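# Ease the can-topped crate down the roller lane to its stop

## Task

Move the crate along the roller lane until it rests against the stop at its end. It must never strike the stop or any arm at speed. The cans on its lid must stay where they were and must not be gripped, whether by one gripper or squeezed between two. Afterwards every arm lets go and moves away, and the crate must stay put without any robot holding it. Arm feet, in metres, with facing in degrees counter-clockwise from +x: arm1 x=-1.22 y=+0.68 z=+0.94 facing -85; arm2 x=-0.28 y=+0.68 z=+0.81 facing -99; arm3 x=+1.43 y=+0.62 z=+0.96 facing -90; arm4 x=+1.61 y=-0.66 z=+0.84 facing +102; arm5 x=+0.48 y=-0.65 z=+0.92 facing +82; arm6 x=-0.80 y=-0.66 z=+0.70 facing +92.

## Robot and tools

Setup. Six identical i2rt Big YAM arms (arm1 to arm6) sit around a roller lane carrying a crate with cans on its lid. arm1, arm2 and arm3 stand on the +y side (y about +0.65) and face roughly -y. arm4, arm5 and arm6 stand on the -y side (y about -0.66) and face roughly +y. Each arm has six revolute joints, a two-finger gripper and a wrist camera that looks toward the fingertips. The hand reaches about 1.0 m from the joint1 axis. A fixed room camera, cam_high, looks down from about (0.02, 1.19, 2.29). Occasionally a loose object gets a brief push from outside.

Frame. There is one shared scene frame with its origin on the floor and +z pointing up. Metres are used for positions. Arm facings are angles counter-clockwise from +x. The 'hand' point lies midway between the fingertips. Its z axis points along the fingers and the fingers close along its y axis.

execute_actions. Argument 'actions' is a list with either zero or one action. The single action is an object whose keys are arm names ("arm1" ... "arm6"). Each arm holds one key, "joints", an object of absolute joint targets, not offsets. The possible entries are joint1_rad, joint2_rad, joint3_rad, joint4_rad, joint5_rad, joint6_rad (radians) and gripper_m (metres of fingertip separation). Any subset may be given. Ranges: joint1_rad -2.879..2.879 (turns the arm about its foot, positive counter-clockwise seen from above, 0 points the arm along its facing); joint2_rad 0..3.141 (shoulder; 0 is upper arm back and near level, increasing lifts it up and forward); joint3_rad 0..3.019 (elbow; 0 folded, increasing opens); joint4_rad -1.692..1.57 (hand pitch, positive raises the fingers); joint5_rad -1.57..1.57 (hand yaw, positive to the arm's right); joint6_rad -2.094..2.094 (roll, positive clockwise viewed from behind the hand); gripper_m 0..0.093. Done tolerances are ±0.045, 0.14, 0.09, 0.055, 0.03, 0.035 rad and ±0.003 m. All named motions begin at once and finish independently, and each joint moves at its own speed, so the hand may sweep a wide path. No action runs longer than 15 s. Optional 'cameras' is a list drawn from arm1_cam_wrist ... arm6_cam_wrist, cam_high, all. If it is omitted, null or ["all"], every camera is returned. [] returns none. An unknown key, an unknown camera or an out-of-range number rejects the whole call and nothing moves. An empty actions list returns the state and images only.

wait: 'seconds' 0 to 10. It sends no new command and returns state and images. zoom_image: 'camera' plus 'region' [x0, y0, x1, y1] in pixels of that camera's most recent full image. The origin is the top-left corner and the region is at most 504x504. read_manual: 'section' "licences" only; it returns licence text. finished_scene: 'scene' (1 or 2) ends that scene for good. Call it only after everything is settled and the crate rests against the stop by itself.

Reading results. The state lists joint_positions per arm. The 'pictures' line names the cameras in the same order as the images. joint_status tells how each commanded joint finished. off_target means the joint stopped short and may still be pushing. contact_stop and time_out mean the joint now holds where it ended; however, a joint that times out can keep a nearby target and keep pushing. on_its_own reports joints this call did not command, and 'held at' there is the held target, not the actual position. 'joint command not followed' (often with a 'cause:' line) means a self- or arm-collision check blocked that arm's joint targets. Those joints show not_followed, and the arm may retry them later; the gripper part still runs. That check can react late and ignores fingers, gripper housings and wrist cameras, so arms can still collide. To relieve a pushing joint, command it to its reported position. Tiny target changes may not move a joint. Omitted joints may keep pushing toward earlier targets.

Heat. Sustained loads or pushes heat motors. MOTOR HOT appears at 85 °C. At 100 °C an OVER-TEMPERATURE FAULT makes that arm go limp and fall, and its unreached keys show limit_stop_at_motor_heat; resend those targets afterwards. Any stop cancels the later motion calls in the same reply.

Cameras. Wrist cameras are fisheye 504x504 images. cam_high is a 672x504 pinhole with radial distortion. Calibration (K, D, T_world_to_cam) was given for scene 1 and may be off by a few degrees or millimetres. Wrist camera poses also depend on joint readings.

Things to avoid. Don't let arms press or hit one another; a hard press fails the run. Don't grip or bump the cans, and don't let them shift. Don't let the crate hit the stop or an arm fast; push or guide it gently and slow it down near the stop. Nothing may leave the work area or end up on the floor. The arms don't stop on contact and can push hard, so avoid prolonged pushing. Keep moves quick because robot motion time matters. At the end, open the grippers and withdraw every arm.

Each tool is called after "Emit:" by a JSON object that holds its "method" and its "body".

## Session

Emit:
{"method": "execute_actions", "body": {"actions": []}}

Scene clock: 0.00 s.
Motor temperatures (°C, as the motors report them): arm1=[26 28 26 29 27 29] | arm2=[27 26 27 29 28 26] | arm3=[29 28 27 27 29 29] | arm4=[28 26 26 28 29 27] | arm5=[29 30 29 28 29 29] | arm6=[27 28 27 28 27 28]
arm1.joint_positions: joint1_rad=-0.018 joint2_rad=+0.459 joint3_rad=+1.455 joint4_rad=-1.123 joint5_rad=-0.267 joint6_rad=+0.303 gripper_m=+0.094
arm1.joint_status: not commanded
arm1.hand: x=-1.1633 y=+0.5284 z=+1.5954 quat_wxyz=(-0.602, -0.527, -0.527, +0.287) (m; scene frame)
arm2.joint_positions: joint1_rad=-0.653 joint2_rad=+0.498 joint3_rad=+1.316 joint4_rad=-1.380 joint5_rad=+0.055 joint6_rad=+0.383 gripper_m=+0.094
arm2.joint_status: not commanded
arm2.hand: x=-0.4320 y=+0.5552 z=+1.3312 quat_wxyz=(-0.241, -0.864, -0.152, +0.416) (m; scene frame)
arm3.joint_positions: joint1_rad=-0.088 joint2_rad=+0.523 joint3_rad=+1.366 joint4_rad=-1.170 joint5_rad=-0.119 joint6_rad=-0.241 gripper_m=+0.094
arm3.joint_status: not commanded
arm3.hand: x=+1.4270 y=+0.4025 z=+1.5395 quat_wxyz=(-0.379, -0.502, -0.640, +0.441) (m; scene frame)
arm4.joint_positions: joint1_rad=-0.245 joint2_rad=+0.492 joint3_rad=+1.449 joint4_rad=-1.271 joint5_rad=+0.250 joint6_rad=-0.464 gripper_m=+0.095
arm4.joint_status: not commanded
arm4.hand: x=+1.6556 y=-0.4968 z=+1.4490 quat_wxyz=(-0.559, +0.634, -0.490, -0.213) (m; scene frame)
arm5.joint_positions: joint1_rad=-0.569 joint2_rad=+0.633 joint3_rad=+1.335 joint4_rad=-1.320 joint5_rad=-0.207 joint6_rad=-0.284 gripper_m=+0.094
arm5.joint_status: not commanded
arm5.hand: x=+0.6078 y=-0.4427 z=+1.4392 quat_wxyz=(-0.417, +0.517, -0.716, -0.214) (m; scene frame)
arm6.joint_positions: joint1_rad=-0.068 joint2_rad=+0.648 joint3_rad=+1.365 joint4_rad=-1.187 joint5_rad=-0.082 joint6_rad=+0.408 gripper_m=+0.095
arm6.joint_status: not commanded
arm6.hand: x=-0.8019 y=-0.4007 z=+1.2616 quat_wxyz=(-0.266, +0.469, -0.706, -0.459) (m; scene frame)
pictures: arm1_cam_wrist, arm2_cam_wrist, arm3_cam_wrist, arm4_cam_wrist, arm5_cam_wrist, arm6_cam_wrist, cam_high
Images, in order (width x height): arm1_cam_wrist 504x504, arm2_cam_wrist 504x504, arm3_cam_wrist 504x504, arm4_cam_wrist 504x504, arm5_cam_wrist 504x504, arm6_cam_wrist 504x504, cam_high 672x504.

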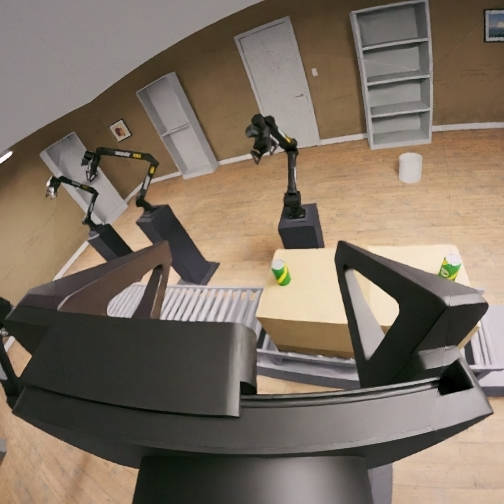

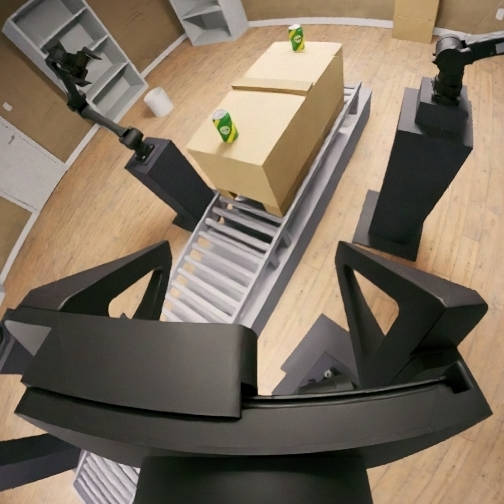

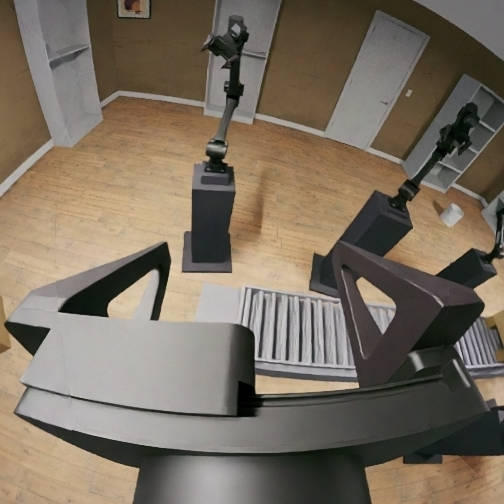

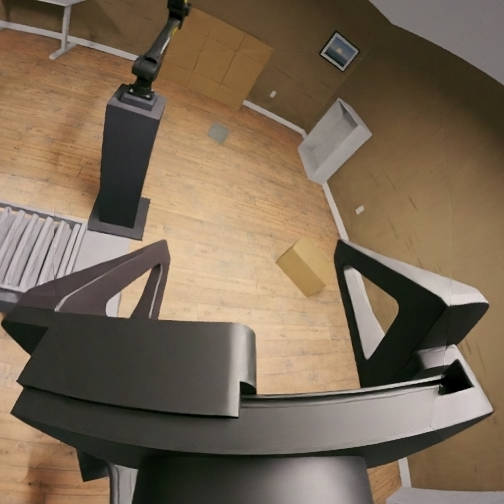

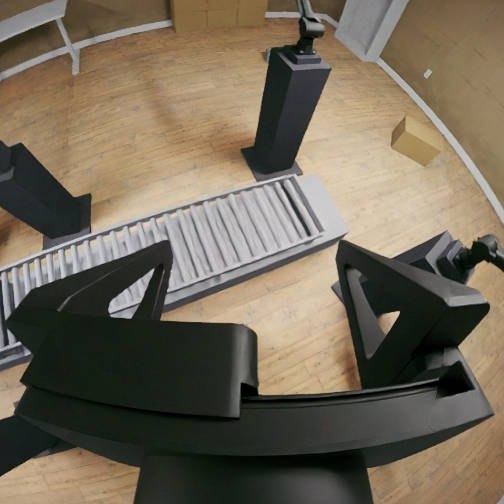

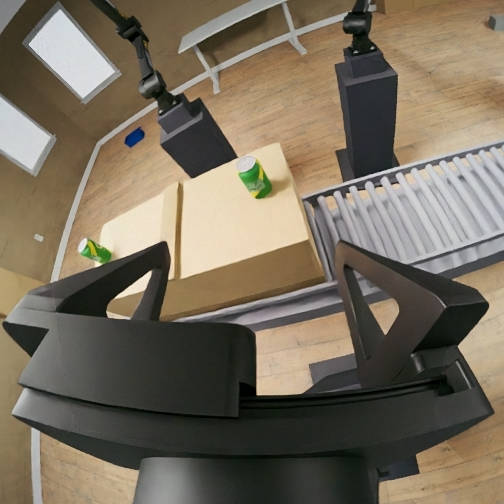

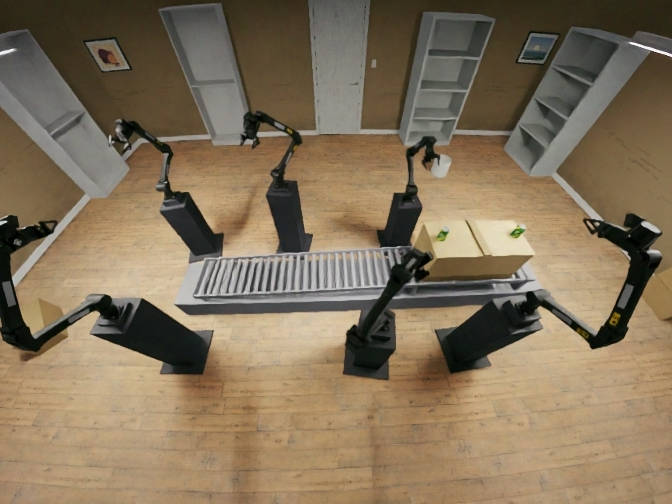

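Emit:
{"method": "zoom_image", "body": {"camera": "cam_high", "region": [380, 200, 560, 320]}}

Emit:
{"method": "zoom_image", "body": {"camera": "arm2_cam_wrist", "region": [160, 20, 400, 260]}}

Emit:
{"method": "zoom_image", "body": {"camera": "cam_high", "region": [160, 220, 340, 330]}}

Region (380, 200, 560, 320) of cam_high's 672x504 image, scaled by 2.800, with more detail than that image has.

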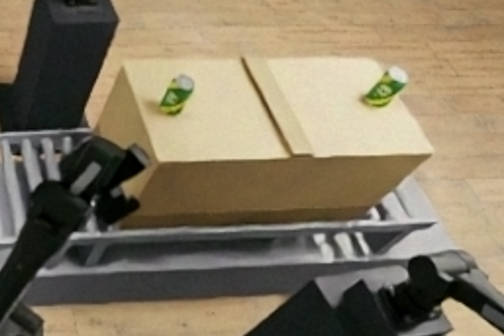

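Region (160, 20, 400, 260) of arm2_cam_wrist's 504x504 image, scaled by 2.100, with more detail than that image has.

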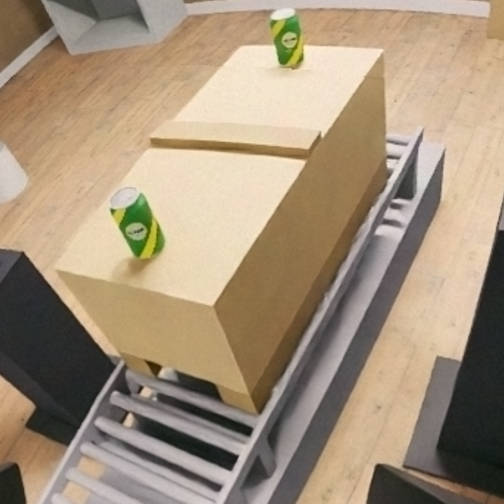

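Region (160, 220, 340, 330) of cam_high's 672x504 image, scaled by 2.800, with more detail than that image has.

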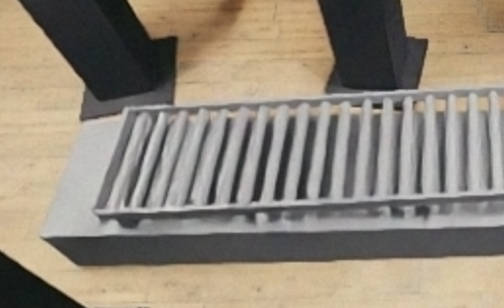

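Emit:
{"method": "execute_actions", "body": {"actions": [{"arm1":{"joints":{"joint1_rad":-0.8,"joint2_rad":1.9,"joint3_rad":1.6,"joint4_rad":-0.3,"joint5_rad":0,"joint6_rad":0,"gripper_m":0}},"arm2":{"joints":{"joint1_rad":-0.42,"joint2_rad":2.2,"joint3_rad":1.657,"joint4_rad":-0.457,"joint5_rad":0,"joint6_rad":0,"gripper_m":0}},"arm5":{"joints":{"joint1_rad":0.5,"joint2_rad":2.45,"joint3_rad":1.66,"joint4_rad":-0.21,"joint5_rad":0,"joint6_rad":0,"gripper_m":0}},"arm3":{"joints":{"joint1_rad":-0.6,"joint2_rad":2.61,"joint3_rad":1.73,"joint4_rad":-0.12,"joint5_rad":0,"joint6_rad":0,"gripper_m":0}},"arm6":{"joints":{"joint2_rad":0.3}}}], "cameras": []}}

Emit:
{"method": "execute_actions", "body": {"actions": [{"arm1":{"joints":{"joint2_rad":2.3}},"arm2":{"joints":{"joint1_rad":-0.5}}}], "cameras": ["arm1_cam_wrist","arm2_cam_wrist","cam_high"]}}

Scene clock: 4.57 s.
Motor temperatures (°C, as the motors report them): arm1=[26 29 27 29 27 29] | arm2=[27 27 28 29 28 26] | arm3=[29 29 28 27 29 29] | arm4=[28 26 27 28 29 27] | arm5=[29 30 30 28 29 29] | arm6=[27 28 27 28 27 28]
arm1.joint_positions: joint1_rad=-0.807 joint2_rad=+1.891 joint3_rad=+1.587 joint4_rad=-0.317 joint5_rad=-0.002 joint6_rad=+0.010 gripper_m=+0.000
arm1.joint_status: all done
arm1.hand: x=-1.7235 y=+0.0993 z=+1.1577 quat_wxyz=(-0.197, -0.812, -0.361, +0.414) (m; scene frame)
arm2.joint_positions: joint1_rad=-0.428 joint2_rad=+2.212 joint3_rad=+1.634 joint4_rad=-0.476 joint5_rad=+0.003 joint6_rad=+0.015 gripper_m=+0.000
arm2.joint_status: all done
arm2.hand: x=-0.6932 y=+0.0600 z=+0.7797 quat_wxyz=(-0.122, -0.856, -0.452, +0.221) (m; scene frame)
arm3.joint_positions: joint1_rad=-0.599 joint2_rad=+2.622 joint3_rad=+1.711 joint4_rad=-0.133 joint5_rad=-0.003 joint6_rad=-0.008 gripper_m=+0.000
arm3.joint_status: all done
arm3.hand: x=+1.0148 y=+0.0060 z=+0.6951 quat_wxyz=(-0.122, -0.851, -0.458, +0.226) (m; scene frame)
arm4.joint_positions: joint1_rad=-0.245 joint2_rad=+0.492 joint3_rad=+1.449 joint4_rad=-1.271 joint5_rad=+0.250 joint6_rad=-0.464 gripper_m=+0.095
arm4.joint_status: not commanded
arm4.hand: x=+1.6556 y=-0.4968 z=+1.4490 quat_wxyz=(-0.559, +0.634, -0.490, -0.213) (m; scene frame)
arm5.joint_positions: joint1_rad=+0.498 joint2_rad=+2.442 joint3_rad=+1.640 joint4_rad=-0.232 joint5_rad=-0.002 joint6_rad=-0.015 gripper_m=+0.001
arm5.joint_status: all done
arm5.hand: x=+0.2245 y=+0.0516 z=+0.7563 quat_wxyz=(-0.157, +0.796, -0.545, -0.212) (m; scene frame)
arm6.joint_positions: joint1_rad=-0.068 joint2_rad=+0.291 joint3_rad=+1.383 joint4_rad=-1.187 joint5_rad=-0.082 joint6_rad=+0.408 gripper_m=+0.095
arm6.joint_status: all done
arm6.hand: x=-0.8070 y=-0.5699 z=+1.3257 quat_wxyz=(-0.354, +0.413, -0.607, -0.579) (m; scene frame)
pictures: none
No camera images: the call's "cameras" was empty. Leave "cameras" out to get every camera's image.

Scene clock: 5.90 s.
Motor temperatures (°C, as the motors report them): arm1=[26 29 28 29 27 29] | arm2=[27 27 29 29 28 26] | arm3=[29 29 28 27 29 29] | arm4=[28 26 27 28 29 27] | arm5=[29 30 30 28 29 29] | arm6=[27 28 27 28 27 28]
arm1.joint_positions: joint1_rad=-0.807 joint2_rad=+2.325 joint3_rad=+1.580 joint4_rad=-0.305 joint5_rad=-0.002 joint6_rad=+0.009 gripper_m=+0.000
arm1.joint_status: all done
arm1.hand: x=-1.6977 y=+0.1235 z=+0.8343 quat_wxyz=(-0.114, -0.882, -0.394, +0.233) (m; scene frame)
arm2.joint_positions: joint1_rad=-0.508 joint2_rad=+2.212 joint3_rad=+1.634 joint4_rad=-0.476 joint5_rad=+0.001 joint6_rad=+0.014 gripper_m=+0.000
arm2.joint_status: all done
arm2.hand: x=-0.7416 y=+0.0949 z=+0.7794 quat_wxyz=(-0.114, -0.873, -0.418, +0.225) (m; scene frame)
arm3.joint_positions: joint1_rad=-0.599 joint2_rad=+2.622 joint3_rad=+1.711 joint4_rad=-0.133 joint5_rad=-0.003 joint6_rad=-0.008 gripper_m=+0.000
arm3.joint_status: not commanded
arm3.hand: x=+1.0148 y=+0.0060 z=+0.6951 quat_wxyz=(-0.122, -0.851, -0.458, +0.226) (m; scene frame)
arm4.joint_positions: joint1_rad=-0.245 joint2_rad=+0.492 joint3_rad=+1.449 joint4_rad=-1.271 joint5_rad=+0.250 joint6_rad=-0.464 gripper_m=+0.095
arm4.joint_status: not commanded
arm4.hand: x=+1.6556 y=-0.4968 z=+1.4490 quat_wxyz=(-0.559, +0.634, -0.490, -0.213) (m; scene frame)
arm5.joint_positions: joint1_rad=+0.498 joint2_rad=+2.442 joint3_rad=+1.640 joint4_rad=-0.232 joint5_rad=-0.002 joint6_rad=-0.015 gripper_m=+0.001
arm5.joint_status: not commanded
arm5.hand: x=+0.2245 y=+0.0516 z=+0.7563 quat_wxyz=(-0.157, +0.796, -0.545, -0.212) (m; scene frame)
arm6.joint_positions: joint1_rad=-0.068 joint2_rad=+0.291 joint3_rad=+1.383 joint4_rad=-1.187 joint5_rad=-0.082 joint6_rad=+0.408 gripper_m=+0.095
arm6.joint_status: not commanded
arm6.hand: x=-0.8070 y=-0.5699 z=+1.3257 quat_wxyz=(-0.354, +0.413, -0.607, -0.579) (m; scene frame)
pictures: arm1_cam_wrist, arm2_cam_wrist, cam_high
camera_calibration (this result's frames):
arm1_cam_wrist: T_world_to_cam=[[-0.746694, 0.664936, -0.0175188, -1.33406], [0.660684, 0.744457, 0.0963339, 0.955791], [0.0770978, 0.0603576, -0.995195, 1.07909], [0, 0, 0, 1]] pos_world=[-1.71081, 0.110387, 0.958455]
arm2_cam_wrist: T_world_to_cam=[[-0.789249, 0.613631, -0.0233063, -0.621042], [0.606738, 0.785108, 0.124396, 0.2817], [0.0946314, 0.0840388, -0.991959, 0.95856], [0, 0, 0, 1]] pos_world=[-0.751784, 0.0793693, 0.901336]
Images, in order (width x height): arm1_cam_wrist 504x504, arm2_cam_wrist 504x504, cam_high 672x504.

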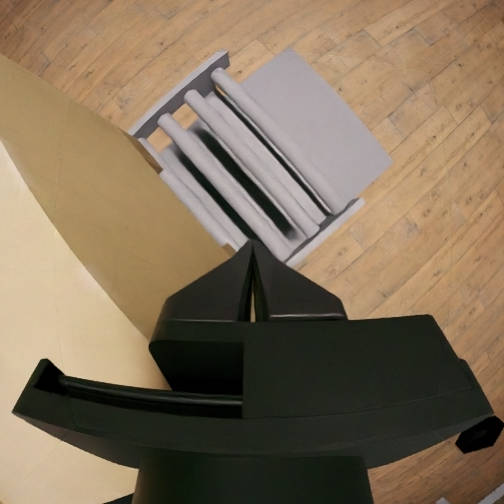

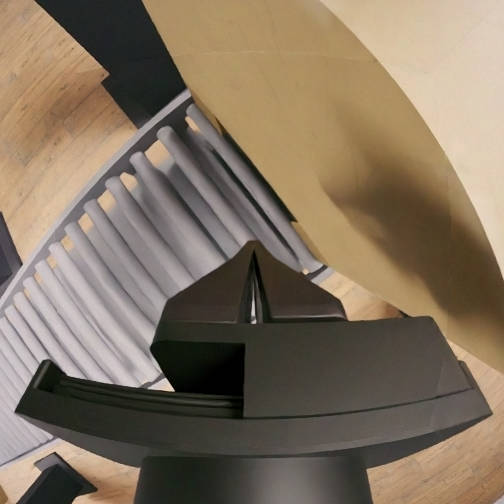

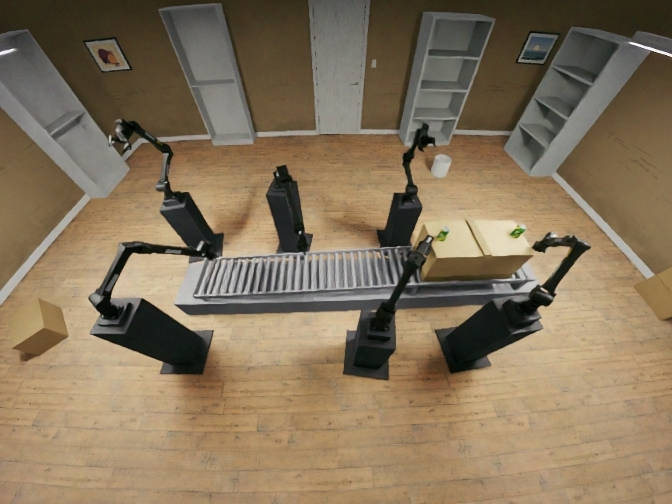

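Emit:
{"method": "execute_actions", "body": {"actions": [{"arm1":{"joints":{"joint1_rad":-0.74,"joint5_rad":-0.4}},"arm2":{"joints":{"joint1_rad":-0.46,"joint5_rad":0.4}},"arm5":{"joints":{"joint5_rad":-0.4}},"arm3":{"joints":{"joint5_rad":0.3}}}], "cameras": ["arm1_cam_wrist","arm2_cam_wrist"]}}

Emit:
{"method": "execute_actions", "body": {"actions": [{"arm1":{"joints":{"joint1_rad":-0.68}}}], "cameras": ["arm1_cam_wrist","arm2_cam_wrist","cam_high"]}}

Scene clock: 7.90 s.
Motor temperatures (°C, as the motors report them): arm1=[26 29 28 29 27 29] | arm2=[27 28 29 29 28 26] | arm3=[29 29 28 27 29 29] | arm4=[28 26 27 28 29 27] | arm5=[29 30 30 28 29 29] | arm6=[27 28 28 28 27 28]
arm1.joint_positions: joint1_rad=-0.752 joint2_rad=+2.300 joint3_rad=+1.581 joint4_rad=-0.295 joint5_rad=-0.396 joint6_rad=+0.005 gripper_m=+0.000
arm1.joint_status: all done
arm1.hand: x=-1.6156 y=+0.0561 z=+0.8664 quat_wxyz=(-0.294, -0.824, -0.458, +0.158) (m; scene frame)
arm2.joint_positions: joint1_rad=-0.457 joint2_rad=+2.212 joint3_rad=+1.634 joint4_rad=-0.476 joint5_rad=+0.396 joint6_rad=+0.014 gripper_m=+0.000
arm2.joint_status: all done
arm2.hand: x=-0.7613 y=+0.1154 z=+0.7909 quat_wxyz=(+0.051, -0.868, -0.387, +0.307) (m; scene frame)
arm3.joint_positions: joint1_rad=-0.599 joint2_rad=+2.622 joint3_rad=+1.711 joint4_rad=-0.133 joint5_rad=+0.296 joint6_rad=-0.008 gripper_m=+0.000
arm3.joint_status: all done
arm3.hand: x=+0.9749 y=+0.0374 z=+0.7015 quat_wxyz=(+0.007, -0.860, -0.419, +0.291) (m; scene frame)
arm4.joint_positions: joint1_rad=-0.245 joint2_rad=+0.492 joint3_rad=+1.449 joint4_rad=-1.271 joint5_rad=+0.250 joint6_rad=-0.464 gripper_m=+0.095
arm4.joint_status: not commanded
arm4.hand: x=+1.6556 y=-0.4968 z=+1.4490 quat_wxyz=(-0.559, +0.634, -0.490, -0.213) (m; scene frame)
arm5.joint_positions: joint1_rad=+0.498 joint2_rad=+2.442 joint3_rad=+1.640 joint4_rad=-0.232 joint5_rad=-0.397 joint6_rad=-0.014 gripper_m=+0.001
arm5.joint_status: all done
arm5.hand: x=+0.1646 y=+0.0225 z=+0.7670 quat_wxyz=(+0.001, +0.810, -0.493, -0.318) (m; scene frame)
arm6.joint_positions: joint1_rad=-0.068 joint2_rad=+0.291 joint3_rad=+1.383 joint4_rad=-1.187 joint5_rad=-0.082 joint6_rad=+0.408 gripper_m=+0.095
arm6.joint_status: not commanded
arm6.hand: x=-0.8070 y=-0.5699 z=+1.3257 quat_wxyz=(-0.354, +0.413, -0.607, -0.579) (m; scene frame)
pictures: arm1_cam_wrist, arm2_cam_wrist
camera_calibration (this result's frames):
arm1_cam_wrist: T_world_to_cam=[[-0.846972, 0.408834, -0.339843, -1.09568], [0.427886, 0.903597, 0.0206366, 0.629255], [0.315518, -0.127936, -0.940256, 1.45692], [0, 0, 0, 1]] pos_world=[-1.65695, 0.0657509, 0.984536]
arm2_cam_wrist: T_world_to_cam=[[-0.655223, 0.687186, 0.313781, -0.821979], [0.740531, 0.666369, 0.0869831, 0.421262], [-0.14932, 0.289358, -0.945503, 0.72393], [0, 0, 0, 1]] pos_world=[-0.74244, 0.0746621, 0.905757]
Images, in order (width x height): arm1_cam_wrist 504x504, arm2_cam_wrist 504x504.

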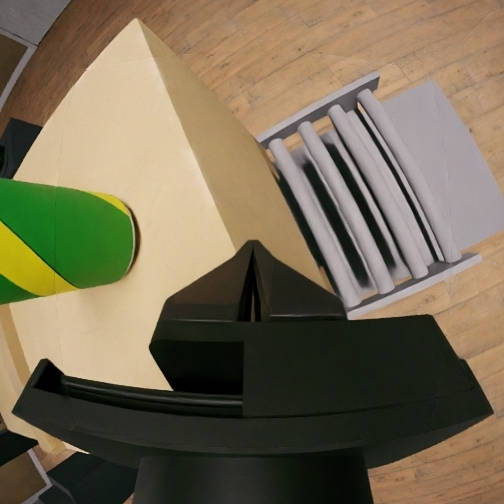

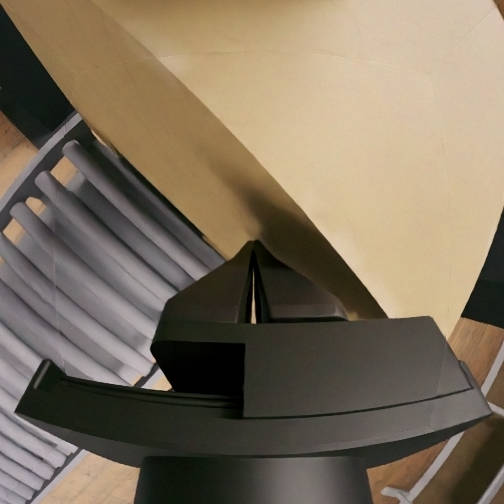

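Scene clock: 9.60 s.
Motor temperatures (°C, as the motors report them): arm1=[26 30 28 29 27 29] | arm2=[27 28 30 29 28 26] | arm3=[29 30 29 27 29 29] | arm4=[28 26 27 28 29 27] | arm5=[29 31 31 28 29 29] | arm6=[27 28 28 28 27 28]
arm1.joint_positions: joint1_rad=-0.738 joint2_rad=+2.299 joint3_rad=+1.581 joint4_rad=-0.295 joint5_rad=-0.385 joint6_rad=+0.005 gripper_m=+0.000
arm1.joint_status: joint1_rad time_out (moved +0.014 of +0.072)
arm1.on_its_own: joint1_rad reads -0.738 and still pushes toward -0.680 since a time_out
arm1.hand: x=-1.6085 y=+0.0511 z=+0.8662 quat_wxyz=(-0.291, -0.822, -0.463, +0.159) (m; scene frame)
arm2.joint_positions: joint1_rad=-0.453 joint2_rad=+2.212 joint3_rad=+1.634 joint4_rad=-0.476 joint5_rad=+0.396 joint6_rad=+0.014 gripper_m=+0.000
arm2.joint_status: not commanded
arm2.hand: x=-0.7593 y=+0.1137 z=+0.7909 quat_wxyz=(+0.050, -0.867, -0.389, +0.306) (m; scene frame)
arm3.joint_positions: joint1_rad=-0.599 joint2_rad=+2.622 joint3_rad=+1.711 joint4_rad=-0.133 joint5_rad=+0.296 joint6_rad=-0.008 gripper_m=+0.000
arm3.joint_status: not commanded
arm3.hand: x=+0.9749 y=+0.0374 z=+0.7015 quat_wxyz=(+0.007, -0.860, -0.419, +0.291) (m; scene frame)
arm4.joint_positions: joint1_rad=-0.245 joint2_rad=+0.492 joint3_rad=+1.449 joint4_rad=-1.271 joint5_rad=+0.250 joint6_rad=-0.464 gripper_m=+0.095
arm4.joint_status: not commanded
arm4.hand: x=+1.6556 y=-0.4968 z=+1.4490 quat_wxyz=(-0.559, +0.634, -0.490, -0.213) (m; scene frame)
arm5.joint_positions: joint1_rad=+0.498 joint2_rad=+2.442 joint3_rad=+1.640 joint4_rad=-0.232 joint5_rad=-0.397 joint6_rad=-0.014 gripper_m=+0.001
arm5.joint_status: not commanded
arm5.hand: x=+0.1646 y=+0.0225 z=+0.7670 quat_wxyz=(+0.001, +0.810, -0.493, -0.318) (m; scene frame)
arm6.joint_positions: joint1_rad=-0.068 joint2_rad=+0.291 joint3_rad=+1.383 joint4_rad=-1.187 joint5_rad=-0.082 joint6_rad=+0.408 gripper_m=+0.095
arm6.joint_status: not commanded
arm6.hand: x=-0.8070 y=-0.5699 z=+1.3257 quat_wxyz=(-0.354, +0.413, -0.607, -0.579) (m; scene frame)
pictures: arm1_cam_wrist, arm2_cam_wrist, cam_high
camera_calibration (this result's frames):
arm1_cam_wrist: T_world_to_cam=[[-0.85291, 0.40365, -0.331075, -1.10462], [0.420611, 0.906969, 0.0222143, 0.617409], [0.309241, -0.120307, -0.943343, 1.446], [0, 0, 0, 1]] pos_world=[-1.649, 0.0598747, 0.98465]
arm2_cam_wrist: T_world_to_cam=[[-0.658006, 0.684816, 0.313137, -0.820787], [0.737942, 0.669218, 0.0871171, 0.418517], [-0.149898, 0.288401, -0.945704, 0.724533], [0, 0, 0, 1]] pos_world=[-0.740319, 0.0730533, 0.905753]
Images, in order (width x height): arm1_cam_wrist 504x504, arm2_cam_wrist 504x504, cam_high 672x504.

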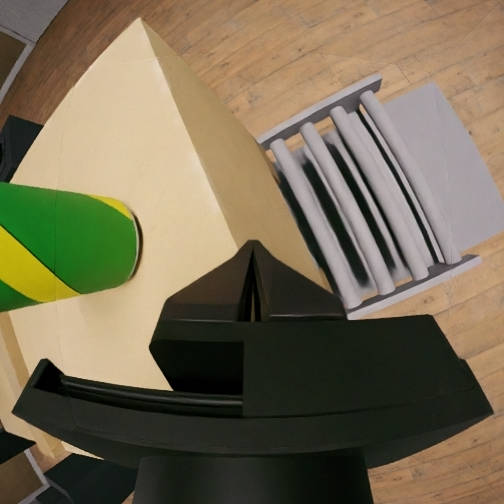

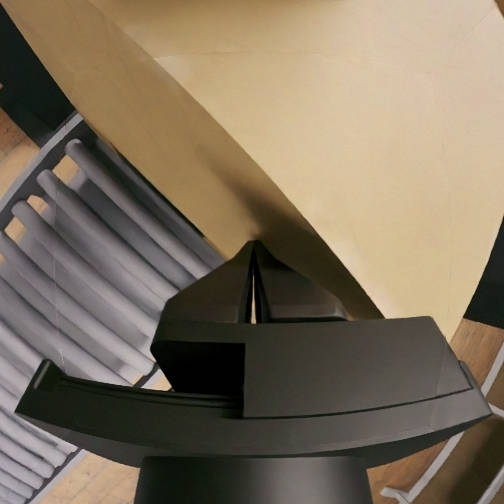

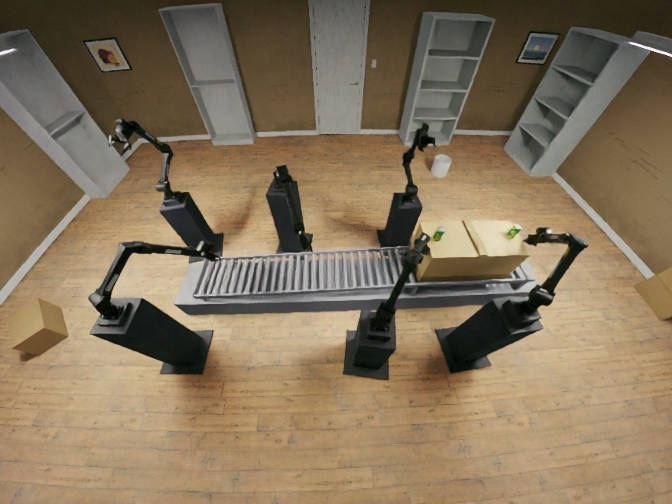

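Crate moved against arm2. See whether it follows by itself; lower the blockers a bit.

Emit:
{"method": "execute_actions", "body": {"actions": [{"arm1":{"joints":{"joint1_rad":-0.74}},"arm2":{"joints":{"joint1_rad":-0.41}},"arm5":{"joints":{"joint2_rad":2.53,"joint1_rad":0.85}},"arm3":{"joints":{"joint2_rad":2.68}}}], "cameras": ["arm2_cam_wrist"]}}

Emit:
{"method": "execute_actions", "body": {"actions": [{"arm2":{"joints":{"joint1_rad":-0.36,"joint2_rad":2.25}}}], "cameras": ["arm1_cam_wrist","arm2_cam_wrist","cam_high"]}}

Scene clock: 11.60 s.
Motor temperatures (°C, as the motors report them): arm1=[26 30 29 29 27 29] | arm2=[27 28 30 29 28 26] | arm3=[29 30 29 27 29 29] | arm4=[28 26 28 28 29 27] | arm5=[29 31 31 28 29 29] | arm6=[27 28 28 28 27 28]
arm1.joint_positions: joint1_rad=-0.739 joint2_rad=+2.299 joint3_rad=+1.581 joint4_rad=-0.295 joint5_rad=-0.392 joint6_rad=+0.005 gripper_m=+0.000
arm1.joint_status: all done
arm1.hand: x=-1.6086 y=+0.0514 z=+0.8666 quat_wxyz=(-0.293, -0.821, -0.463, +0.158) (m; scene frame)
arm2.joint_positions: joint1_rad=-0.410 joint2_rad=+2.212 joint3_rad=+1.634 joint4_rad=-0.476 joint5_rad=+0.397 joint6_rad=+0.014 gripper_m=+0.000
arm2.joint_status: all done
arm2.hand: x=-0.7341 y=+0.0935 z=+0.7911 quat_wxyz=(+0.044, -0.859, -0.408, +0.308) (m; scene frame)
arm3.joint_positions: joint1_rad=-0.599 joint2_rad=+2.672 joint3_rad=+1.711 joint4_rad=-0.130 joint5_rad=+0.296 joint6_rad=-0.008 gripper_m=+0.000
arm3.joint_status: all done
arm3.hand: x=+0.9859 y=+0.0537 z=+0.6664 quat_wxyz=(+0.019, -0.864, -0.425, +0.271) (m; scene frame)
arm4.joint_positions: joint1_rad=-0.245 joint2_rad=+0.492 joint3_rad=+1.449 joint4_rad=-1.271 joint5_rad=+0.250 joint6_rad=-0.464 gripper_m=+0.095
arm4.joint_status: not commanded
arm4.hand: x=+1.6556 y=-0.4968 z=+1.4490 quat_wxyz=(-0.559, +0.634, -0.490, -0.213) (m; scene frame)
arm5.joint_positions: joint1_rad=+0.840 joint2_rad=+2.511 joint3_rad=+1.640 joint4_rad=-0.228 joint5_rad=-0.401 joint6_rad=-0.013 gripper_m=+0.001
arm5.joint_status: all done
arm5.hand: x=-0.0292 y=-0.1382 z=+0.7165 quat_wxyz=(+0.073, +0.886, -0.357, -0.285) (m; scene frame)
arm6.joint_positions: joint1_rad=-0.068 joint2_rad=+0.291 joint3_rad=+1.383 joint4_rad=-1.187 joint5_rad=-0.082 joint6_rad=+0.408 gripper_m=+0.095
arm6.joint_status: not commanded
arm6.hand: x=-0.8070 y=-0.5699 z=+1.3257 quat_wxyz=(-0.354, +0.413, -0.607, -0.579) (m; scene frame)
pictures: arm2_cam_wrist
camera_calibration (this result's frames):
arm2_cam_wrist: T_world_to_cam=[[-0.686597, 0.655698, 0.314079, -0.809518], [0.708495, 0.700376, 0.0866524, 0.389267], [-0.163155, 0.282019, -0.945434, 0.725], [0, 0, 0, 1]] pos_world=[-0.713318, 0.0537022, 0.905962]
Images, in order (width x height): arm2_cam_wrist 504x504.

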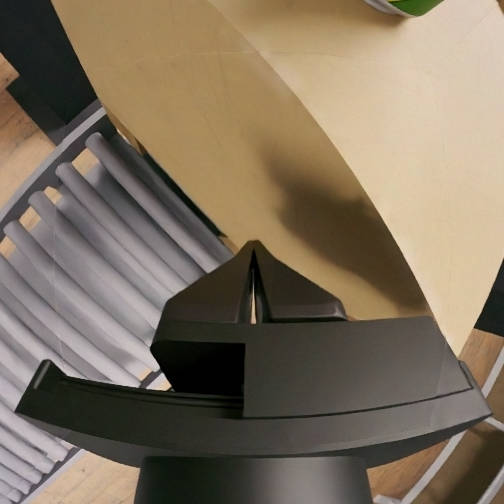

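Scene clock: 12.47 s.
Motor temperatures (°C, as the motors report them): arm1=[26 30 29 29 27 29] | arm2=[27 28 30 29 28 26] | arm3=[29 30 29 27 29 29] | arm4=[28 26 28 28 29 27] | arm5=[29 31 31 28 29 29] | arm6=[27 28 28 28 27 28]
arm1.joint_positions: joint1_rad=-0.739 joint2_rad=+2.299 joint3_rad=+1.581 joint4_rad=-0.295 joint5_rad=-0.392 joint6_rad=+0.005 gripper_m=+0.000
arm1.joint_status: not commanded
arm1.hand: x=-1.6086 y=+0.0514 z=+0.8666 quat_wxyz=(-0.293, -0.821, -0.463, +0.158) (m; scene frame)
arm2.joint_positions: joint1_rad=-0.356 joint2_rad=+2.244 joint3_rad=+1.634 joint4_rad=-0.475 joint5_rad=+0.398 joint6_rad=+0.014 gripper_m=+0.000
arm2.joint_status: all done
arm2.hand: x=-0.6999 y=+0.0749 z=+0.7684 quat_wxyz=(+0.044, -0.849, -0.434, +0.297) (m; scene frame)
arm3.joint_positions: joint1_rad=-0.599 joint2_rad=+2.672 joint3_rad=+1.711 joint4_rad=-0.130 joint5_rad=+0.296 joint6_rad=-0.008 gripper_m=+0.000
arm3.joint_status: not commanded
arm3.hand: x=+0.9859 y=+0.0537 z=+0.6664 quat_wxyz=(+0.019, -0.864, -0.425, +0.271) (m; scene frame)
arm4.joint_positions: joint1_rad=-0.245 joint2_rad=+0.492 joint3_rad=+1.449 joint4_rad=-1.271 joint5_rad=+0.250 joint6_rad=-0.464 gripper_m=+0.095
arm4.joint_status: not commanded
arm4.hand: x=+1.6556 y=-0.4968 z=+1.4490 quat_wxyz=(-0.559, +0.634, -0.490, -0.213) (m; scene frame)
arm5.joint_positions: joint1_rad=+0.840 joint2_rad=+2.511 joint3_rad=+1.640 joint4_rad=-0.228 joint5_rad=-0.401 joint6_rad=-0.013 gripper_m=+0.001
arm5.joint_status: not commanded
arm5.hand: x=-0.0292 y=-0.1382 z=+0.7165 quat_wxyz=(+0.073, +0.886, -0.357, -0.285) (m; scene frame)
arm6.joint_positions: joint1_rad=-0.068 joint2_rad=+0.291 joint3_rad=+1.383 joint4_rad=-1.187 joint5_rad=-0.082 joint6_rad=+0.408 gripper_m=+0.095
arm6.joint_status: not commanded
arm6.hand: x=-0.8070 y=-0.5699 z=+1.3257 quat_wxyz=(-0.354, +0.413, -0.607, -0.579) (m; scene frame)
pictures: arm1_cam_wrist, arm2_cam_wrist, cam_high
camera_calibration (this result's frames):
arm1_cam_wrist: T_world_to_cam=[[-0.852068, 0.400739, -0.336734, -1.09829], [0.418734, 0.907869, 0.0208735, 0.615315], [0.314075, -0.123216, -0.941369, 1.45266], [0, 0, 0, 1]] pos_world=[-1.64971, 0.0604926, 0.984815]
arm2_cam_wrist: T_world_to_cam=[[-0.724979, 0.609898, 0.320048, -0.794655], [0.669006, 0.734055, 0.116597, 0.326843], [-0.16382, 0.298644, -0.940199, 0.708636], [0, 0, 0, 1]] pos_world=[-0.678679, 0.0331076, 0.882478]
Images, in order (width x height): arm1_cam_wrist 504x504, arm2_cam_wrist 504x504, cam_high 672x504.

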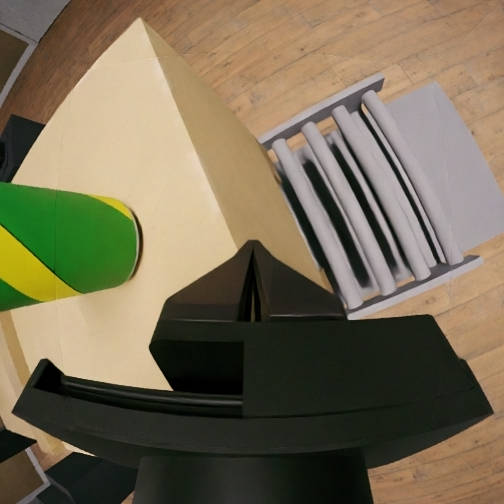

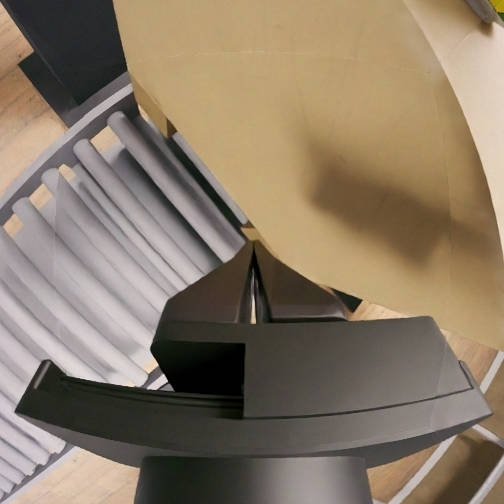

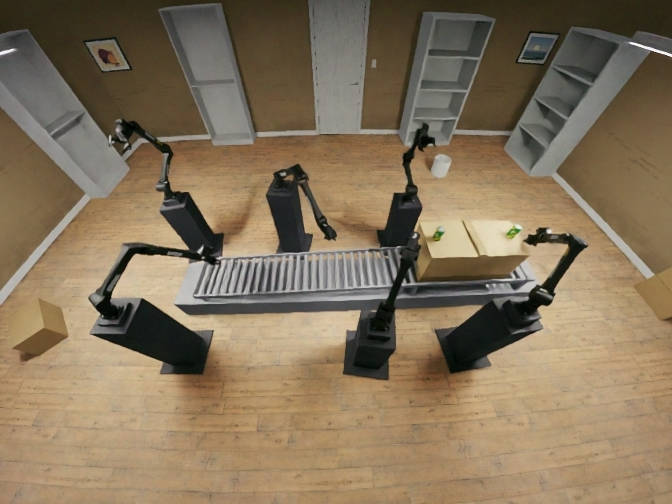

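Emit:
{"method": "execute_actions", "body": {"actions": [{"arm1":{"joints":{"joint1_rad":-0.78,"joint5_rad":-0.8,"joint2_rad":2.4}}}], "cameras": ["arm1_cam_wrist"]}}

Emit:
{"method": "execute_actions", "body": {"actions": [{"arm1":{"joints":{"joint1_rad":-0.71}}}], "cameras": ["arm1_cam_wrist","arm2_cam_wrist","cam_high"]}}

Scene clock: 22.60 s.
Motor temperatures (°C, as the motors report them): arm1=[26 31 30 29 28 29] | arm2=[27 29 32 29 28 26] | arm3=[29 31 30 27 29 29] | arm4=[28 26 28 28 29 27] | arm5=[29 32 31 28 29 29] | arm6=[27 28 28 28 27 28]
arm1.joint_positions: joint1_rad=-0.789 joint2_rad=+2.363 joint3_rad=+1.591 joint4_rad=-0.288 joint5_rad=-0.796 joint6_rad=+0.005 gripper_m=+0.000
arm1.joint_status: all done
arm1.hand: x=-1.5773 y=+0.0562 z=+0.8598 quat_wxyz=(-0.443, -0.767, -0.461, +0.051) (m; scene frame)
arm2.joint_positions: joint1_rad=-0.356 joint2_rad=+2.244 joint3_rad=+1.634 joint4_rad=-0.475 joint5_rad=+0.398 joint6_rad=+0.014 gripper_m=+0.000
arm2.joint_status: not commanded
arm2.hand: x=-0.6999 y=+0.0749 z=+0.7684 quat_wxyz=(+0.044, -0.849, -0.434, +0.297) (m; scene frame)
arm3.joint_positions: joint1_rad=-0.599 joint2_rad=+2.672 joint3_rad=+1.711 joint4_rad=-0.130 joint5_rad=+0.296 joint6_rad=-0.008 gripper_m=+0.000
arm3.joint_status: not commanded
arm3.hand: x=+0.9859 y=+0.0537 z=+0.6664 quat_wxyz=(+0.019, -0.864, -0.425, +0.271) (m; scene frame)
arm4.joint_positions: joint1_rad=-0.245 joint2_rad=+0.492 joint3_rad=+1.449 joint4_rad=-1.271 joint5_rad=+0.250 joint6_rad=-0.464 gripper_m=+0.095
arm4.joint_status: not commanded
arm4.hand: x=+1.6556 y=-0.4968 z=+1.4490 quat_wxyz=(-0.559, +0.634, -0.490, -0.213) (m; scene frame)
arm5.joint_positions: joint1_rad=+0.840 joint2_rad=+2.511 joint3_rad=+1.640 joint4_rad=-0.228 joint5_rad=-0.401 joint6_rad=-0.013 gripper_m=+0.001
arm5.joint_status: not commanded
arm5.hand: x=-0.0292 y=-0.1382 z=+0.7165 quat_wxyz=(+0.073, +0.886, -0.357, -0.285) (m; scene frame)
arm6.joint_positions: joint1_rad=-0.068 joint2_rad=+0.291 joint3_rad=+1.383 joint4_rad=-1.187 joint5_rad=-0.082 joint6_rad=+0.408 gripper_m=+0.095
arm6.joint_status: not commanded
arm6.hand: x=-0.8070 y=-0.5699 z=+1.3257 quat_wxyz=(-0.354, +0.413, -0.607, -0.579) (m; scene frame)
pictures: arm1_cam_wrist
camera_calibration (this result's frames):
arm1_cam_wrist: T_world_to_cam=[[-0.751857, 0.18317, -0.633372, -0.650495], [0.272809, 0.960971, -0.0459325, 0.422269], [0.600239, -0.207324, -0.772483, 1.7479], [0, 0, 0, 1]] pos_world=[-1.65343, 0.0757433, 0.957611]
Images, in order (width x height): arm1_cam_wrist 504x504.

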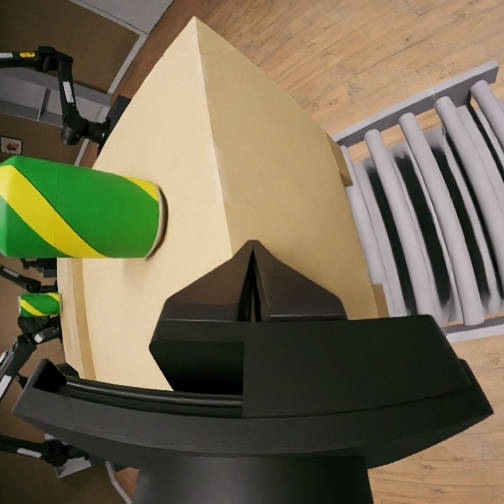

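Scene clock: 23.83 s.
Motor temperatures (°C, as the motors report them): arm1=[26 31 30 29 28 29] | arm2=[27 29 32 29 28 26] | arm3=[29 32 30 27 29 29] | arm4=[28 26 29 28 29 27] | arm5=[29 32 31 28 29 29] | arm6=[27 28 28 28 27 28]
arm1.joint_positions: joint1_rad=-0.737 joint2_rad=+2.363 joint3_rad=+1.591 joint4_rad=-0.288 joint5_rad=-0.790 joint6_rad=+0.005 gripper_m=+0.000
arm1.joint_status: all done
arm1.hand: x=-1.5455 y=+0.0384 z=+0.8594 quat_wxyz=(-0.442, -0.756, -0.481, +0.042) (m; scene frame)
arm2.joint_positions: joint1_rad=-0.349 joint2_rad=+2.244 joint3_rad=+1.634 joint4_rad=-0.475 joint5_rad=+0.395 joint6_rad=+0.014 gripper_m=+0.000
arm2.joint_status: not commanded
arm2.hand: x=-0.6951 y=+0.0715 z=+0.7683 quat_wxyz=(+0.041, -0.848, -0.438, +0.296) (m; scene frame)
arm3.joint_positions: joint1_rad=-0.599 joint2_rad=+2.672 joint3_rad=+1.711 joint4_rad=-0.130 joint5_rad=+0.296 joint6_rad=-0.008 gripper_m=+0.000
arm3.joint_status: not commanded
arm3.hand: x=+0.9859 y=+0.0537 z=+0.6664 quat_wxyz=(+0.019, -0.864, -0.425, +0.271) (m; scene frame)
arm4.joint_positions: joint1_rad=-0.245 joint2_rad=+0.492 joint3_rad=+1.449 joint4_rad=-1.271 joint5_rad=+0.250 joint6_rad=-0.464 gripper_m=+0.095
arm4.joint_status: not commanded
arm4.hand: x=+1.6556 y=-0.4968 z=+1.4490 quat_wxyz=(-0.559, +0.634, -0.490, -0.213) (m; scene frame)
arm5.joint_positions: joint1_rad=+0.840 joint2_rad=+2.511 joint3_rad=+1.640 joint4_rad=-0.228 joint5_rad=-0.401 joint6_rad=-0.013 gripper_m=+0.001
arm5.joint_status: not commanded
arm5.hand: x=-0.0292 y=-0.1382 z=+0.7165 quat_wxyz=(+0.073, +0.886, -0.357, -0.285) (m; scene frame)
arm6.joint_positions: joint1_rad=-0.068 joint2_rad=+0.291 joint3_rad=+1.383 joint4_rad=-1.187 joint5_rad=-0.082 joint6_rad=+0.408 gripper_m=+0.095
arm6.joint_status: not commanded
arm6.hand: x=-0.8070 y=-0.5699 z=+1.3257 quat_wxyz=(-0.354, +0.413, -0.607, -0.579) (m; scene frame)
pictures: arm1_cam_wrist, arm2_cam_wrist, cam_high
camera_calibration (this result's frames):
arm1_cam_wrist: T_world_to_cam=[[-0.763215, 0.148064, -0.628951, -0.643562], [0.225252, 0.973297, -0.0442097, 0.355244], [0.60561, -0.175414, -0.776187, 1.73514], [0, 0, 0, 1]] pos_world=[-1.62201, 0.0538985, 0.957727]
arm2_cam_wrist: T_world_to_cam=[[-0.73099, 0.604037, 0.317478, -0.7909], [0.662349, 0.739978, 0.117162, 0.320615], [-0.164157, 0.295925, -0.941, 0.710848], [0, 0, 0, 1]] pos_world=[-0.673808, 0.0301272, 0.882438]
Images, in order (width x height): arm1_cam_wrist 504x504, arm2_cam_wrist 504x504, cam_high 672x504.

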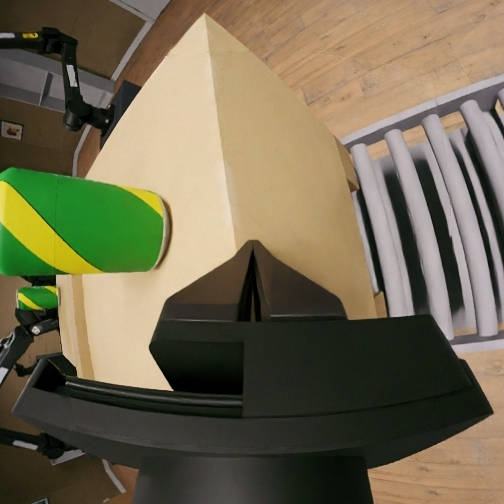

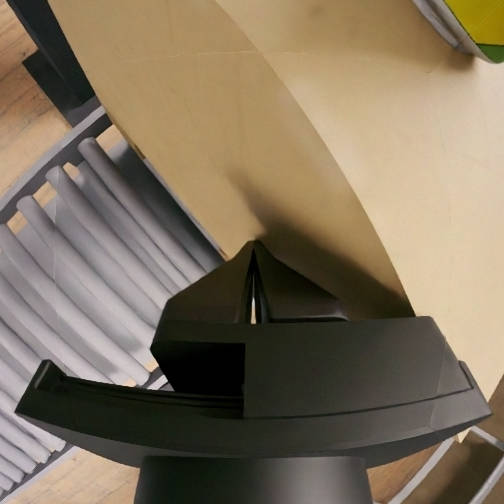

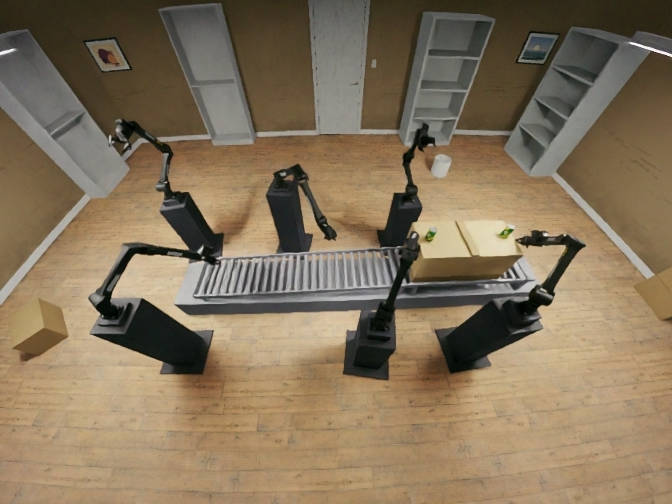

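Sandwiched; move both together.

Emit:
{"method": "execute_actions", "body": {"actions": [{"arm1":{"joints":{"joint1_rad":-0.65,"joint2_rad":2.42}},"arm2":{"joints":{"joint1_rad":-0.27}}}], "cameras": []}}

Emit:
{"method": "execute_actions", "body": {"actions": [{"arm1":{"joints":{"joint1_rad":-0.57,"joint2_rad":2.44}},"arm2":{"joints":{"joint1_rad":-0.19}}}], "cameras": ["arm1_cam_wrist"]}}

Emit:
{"method": "execute_actions", "body": {"actions": [{"arm1":{"joints":{"joint1_rad":-0.49,"joint2_rad":2.46}},"arm2":{"joints":{"joint1_rad":-0.11}}}], "cameras": ["arm1_cam_wrist","arm2_cam_wrist","cam_high"]}}

Scene clock: 25.83 s.
Motor temperatures (°C, as the motors report them): arm1=[26 32 30 29 28 29] | arm2=[27 29 32 29 28 26] | arm3=[29 32 30 27 29 29] | arm4=[28 26 29 28 29 27] | arm5=[29 32 31 28 29 29] | arm6=[27 28 28 28 27 28]
arm1.joint_positions: joint1_rad=-0.658 joint2_rad=+2.382 joint3_rad=+1.591 joint4_rad=-0.288 joint5_rad=-0.796 joint6_rad=+0.005 gripper_m=+0.000
arm1.joint_status: all done
arm1.hand: x=-1.4909 y=+0.0178 z=+0.8474 quat_wxyz=(-0.442, -0.739, -0.509, +0.015) (m; scene frame)
arm2.joint_positions: joint1_rad=-0.258 joint2_rad=+2.244 joint3_rad=+1.634 joint4_rad=-0.475 joint5_rad=+0.399 joint6_rad=+0.013 gripper_m=+0.000
arm2.joint_status: all done
arm2.hand: x=-0.6382 y=+0.0368 z=+0.7689 quat_wxyz=(+0.029, -0.827, -0.476, +0.299) (m; scene frame)
arm3.joint_positions: joint1_rad=-0.599 joint2_rad=+2.672 joint3_rad=+1.711 joint4_rad=-0.130 joint5_rad=+0.296 joint6_rad=-0.008 gripper_m=+0.000
arm3.joint_status: not commanded
arm3.hand: x=+0.9859 y=+0.0537 z=+0.6664 quat_wxyz=(+0.019, -0.864, -0.425, +0.271) (m; scene frame)
arm4.joint_positions: joint1_rad=-0.245 joint2_rad=+0.492 joint3_rad=+1.449 joint4_rad=-1.271 joint5_rad=+0.250 joint6_rad=-0.464 gripper_m=+0.095
arm4.joint_status: not commanded
arm4.hand: x=+1.6556 y=-0.4968 z=+1.4490 quat_wxyz=(-0.559, +0.634, -0.490, -0.213) (m; scene frame)
arm5.joint_positions: joint1_rad=+0.840 joint2_rad=+2.511 joint3_rad=+1.640 joint4_rad=-0.228 joint5_rad=-0.401 joint6_rad=-0.013 gripper_m=+0.001
arm5.joint_status: not commanded
arm5.hand: x=-0.0292 y=-0.1382 z=+0.7165 quat_wxyz=(+0.073, +0.886, -0.357, -0.285) (m; scene frame)
arm6.joint_positions: joint1_rad=-0.068 joint2_rad=+0.291 joint3_rad=+1.383 joint4_rad=-1.187 joint5_rad=-0.082 joint6_rad=+0.408 gripper_m=+0.095
arm6.joint_status: not commanded
arm6.hand: x=-0.8070 y=-0.5699 z=+1.3257 quat_wxyz=(-0.354, +0.413, -0.607, -0.579) (m; scene frame)
pictures: none
No camera images: the call's "cameras" was empty. Leave "cameras" out to get every camera's image.

Scene clock: 27.30 s.
Motor temperatures (°C, as the motors report them): arm1=[26 32 30 29 28 29] | arm2=[27 29 32 29 28 26] | arm3=[29 32 30 27 29 29] | arm4=[28 26 29 28 29 27] | arm5=[29 32 32 28 29 29] | arm6=[27 29 28 28 27 28]
arm1.joint_positions: joint1_rad=-0.580 joint2_rad=+2.402 joint3_rad=+1.591 joint4_rad=-0.288 joint5_rad=-0.796 joint6_rad=+0.005 gripper_m=+0.000
arm1.joint_status: all done
arm1.hand: x=-1.4364 y=+0.0022 z=+0.8346 quat_wxyz=(-0.439, -0.722, -0.535, -0.010) (m; scene frame)
arm2.joint_positions: joint1_rad=-0.175 joint2_rad=+2.244 joint3_rad=+1.634 joint4_rad=-0.475 joint5_rad=+0.399 joint6_rad=+0.012 gripper_m=+0.000
arm2.joint_status: all done
arm2.hand: x=-0.5840 y=+0.0096 z=+0.7693 quat_wxyz=(+0.017, -0.806, -0.510, +0.300) (m; scene frame)
arm3.joint_positions: joint1_rad=-0.599 joint2_rad=+2.672 joint3_rad=+1.711 joint4_rad=-0.130 joint5_rad=+0.296 joint6_rad=-0.008 gripper_m=+0.000
arm3.joint_status: not commanded
arm3.hand: x=+0.9859 y=+0.0537 z=+0.6664 quat_wxyz=(+0.019, -0.864, -0.425, +0.271) (m; scene frame)
arm4.joint_positions: joint1_rad=-0.245 joint2_rad=+0.492 joint3_rad=+1.449 joint4_rad=-1.271 joint5_rad=+0.250 joint6_rad=-0.464 gripper_m=+0.095
arm4.joint_status: not commanded
arm4.hand: x=+1.6556 y=-0.4968 z=+1.4490 quat_wxyz=(-0.559, +0.634, -0.490, -0.213) (m; scene frame)
arm5.joint_positions: joint1_rad=+0.840 joint2_rad=+2.511 joint3_rad=+1.640 joint4_rad=-0.228 joint5_rad=-0.401 joint6_rad=-0.013 gripper_m=+0.001
arm5.joint_status: not commanded
arm5.hand: x=-0.0292 y=-0.1382 z=+0.7165 quat_wxyz=(+0.073, +0.886, -0.357, -0.285) (m; scene frame)
arm6.joint_positions: joint1_rad=-0.068 joint2_rad=+0.291 joint3_rad=+1.383 joint4_rad=-1.187 joint5_rad=-0.082 joint6_rad=+0.408 gripper_m=+0.095
arm6.joint_status: not commanded
arm6.hand: x=-0.8070 y=-0.5699 z=+1.3257 quat_wxyz=(-0.354, +0.413, -0.607, -0.579) (m; scene frame)
pictures: arm1_cam_wrist
camera_calibration (this result's frames):
arm1_cam_wrist: T_world_to_cam=[[-0.763109, 0.0435468, -0.644802, -0.556884], [0.0672971, 0.997658, -0.0122677, 0.111216], [0.642757, -0.0527548, -0.764252, 1.68655], [0, 0, 0, 1]] pos_world=[-1.51649, 0.00226841, 0.931234]
Images, in order (width x height): arm1_cam_wrist 504x504.

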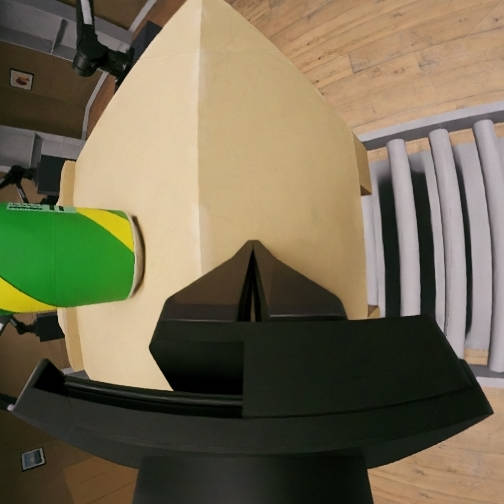

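Scene clock: 28.73 s.
Motor temperatures (°C, as the motors report them): arm1=[26 32 30 29 28 29] | arm2=[27 30 32 29 28 26] | arm3=[29 32 30 27 29 29] | arm4=[28 26 29 28 29 27] | arm5=[29 32 32 28 29 29] | arm6=[27 29 28 28 27 28]
arm1.joint_positions: joint1_rad=-0.500 joint2_rad=+2.422 joint3_rad=+1.591 joint4_rad=-0.288 joint5_rad=-0.796 joint6_rad=+0.005 gripper_m=+0.000
arm1.joint_status: all done
arm1.hand: x=-1.3796 y=-0.0088 z=+0.8215 quat_wxyz=(-0.434, -0.703, -0.562, -0.035) (m; scene frame)
arm2.joint_positions: joint1_rad=-0.091 joint2_rad=+2.244 joint3_rad=+1.634 joint4_rad=-0.473 joint5_rad=+0.397 joint6_rad=+0.011 gripper_m=+0.000
arm2.joint_status: all done
arm2.hand: x=-0.5265 y=-0.0136 z=+0.7697 quat_wxyz=(+0.003, -0.784, -0.544, +0.300) (m; scene frame)
arm3.joint_positions: joint1_rad=-0.599 joint2_rad=+2.672 joint3_rad=+1.711 joint4_rad=-0.130 joint5_rad=+0.296 joint6_rad=-0.008 gripper_m=+0.000
arm3.joint_status: not commanded
arm3.hand: x=+0.9859 y=+0.0537 z=+0.6664 quat_wxyz=(+0.019, -0.864, -0.425, +0.271) (m; scene frame)
arm4.joint_positions: joint1_rad=-0.245 joint2_rad=+0.492 joint3_rad=+1.449 joint4_rad=-1.271 joint5_rad=+0.250 joint6_rad=-0.464 gripper_m=+0.095
arm4.joint_status: not commanded
arm4.hand: x=+1.6556 y=-0.4968 z=+1.4490 quat_wxyz=(-0.559, +0.634, -0.490, -0.213) (m; scene frame)
arm5.joint_positions: joint1_rad=+0.840 joint2_rad=+2.511 joint3_rad=+1.640 joint4_rad=-0.228 joint5_rad=-0.401 joint6_rad=-0.013 gripper_m=+0.001
arm5.joint_status: not commanded
arm5.hand: x=-0.0292 y=-0.1382 z=+0.7165 quat_wxyz=(+0.073, +0.886, -0.357, -0.285) (m; scene frame)
arm6.joint_positions: joint1_rad=-0.068 joint2_rad=+0.291 joint3_rad=+1.383 joint4_rad=-1.187 joint5_rad=-0.082 joint6_rad=+0.408 gripper_m=+0.095
arm6.joint_status: not commanded
arm6.hand: x=-0.8070 y=-0.5699 z=+1.3257 quat_wxyz=(-0.354, +0.413, -0.607, -0.579) (m; scene frame)
pictures: arm1_cam_wrist, arm2_cam_wrist, cam_high
camera_calibration (this result's frames):
arm1_cam_wrist: T_world_to_cam=[[-0.759385, -0.00613475, -0.650613, -0.51214], [-0.0129197, 0.999901, 0.00565136, -0.00711802], [0.650514, 0.0126972, -0.759388, 1.64672], [0, 0, 0, 1]] pos_world=[-1.46022, -0.0169334, 0.917335]
arm2_cam_wrist: T_world_to_cam=[[-0.860551, 0.397216, 0.31886, -0.688797], [0.451023, 0.885124, 0.114603, 0.164427], [-0.236708, 0.242434, -0.940848, 0.726042], [0, 0, 0, 1]] pos_world=[-0.495045, -0.0479543, 0.883881]
Images, in order (width x height): arm1_cam_wrist 504x504, arm2_cam_wrist 504x504, cam_high 672x504.

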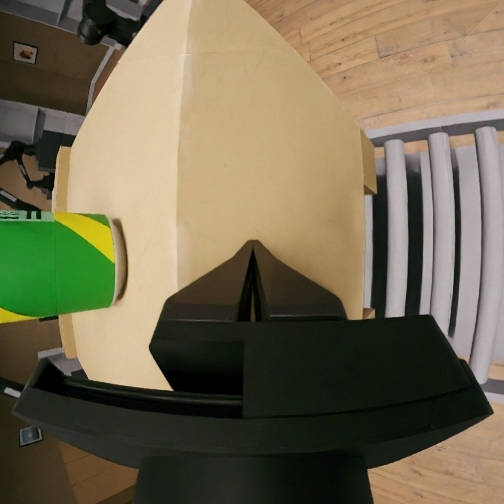

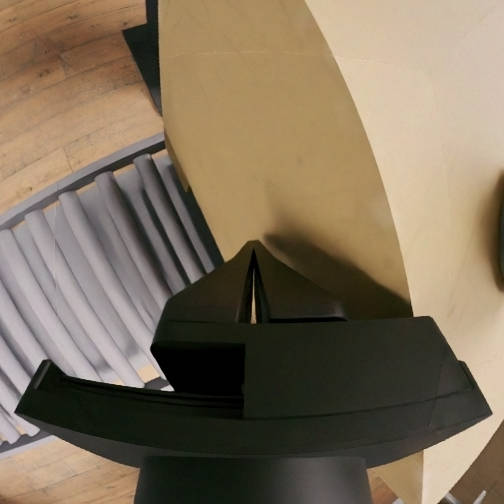

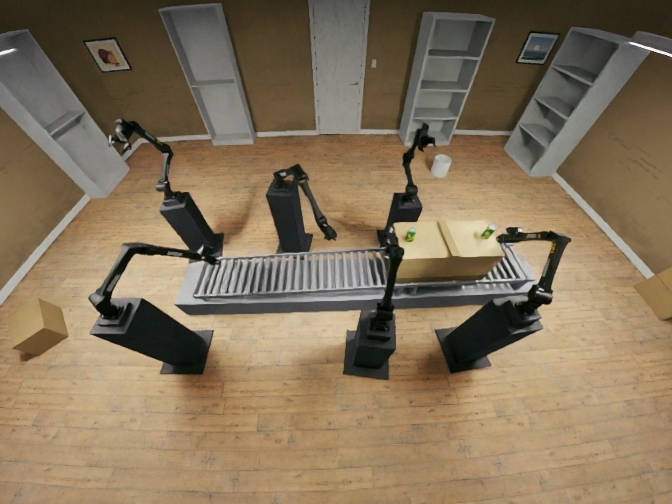

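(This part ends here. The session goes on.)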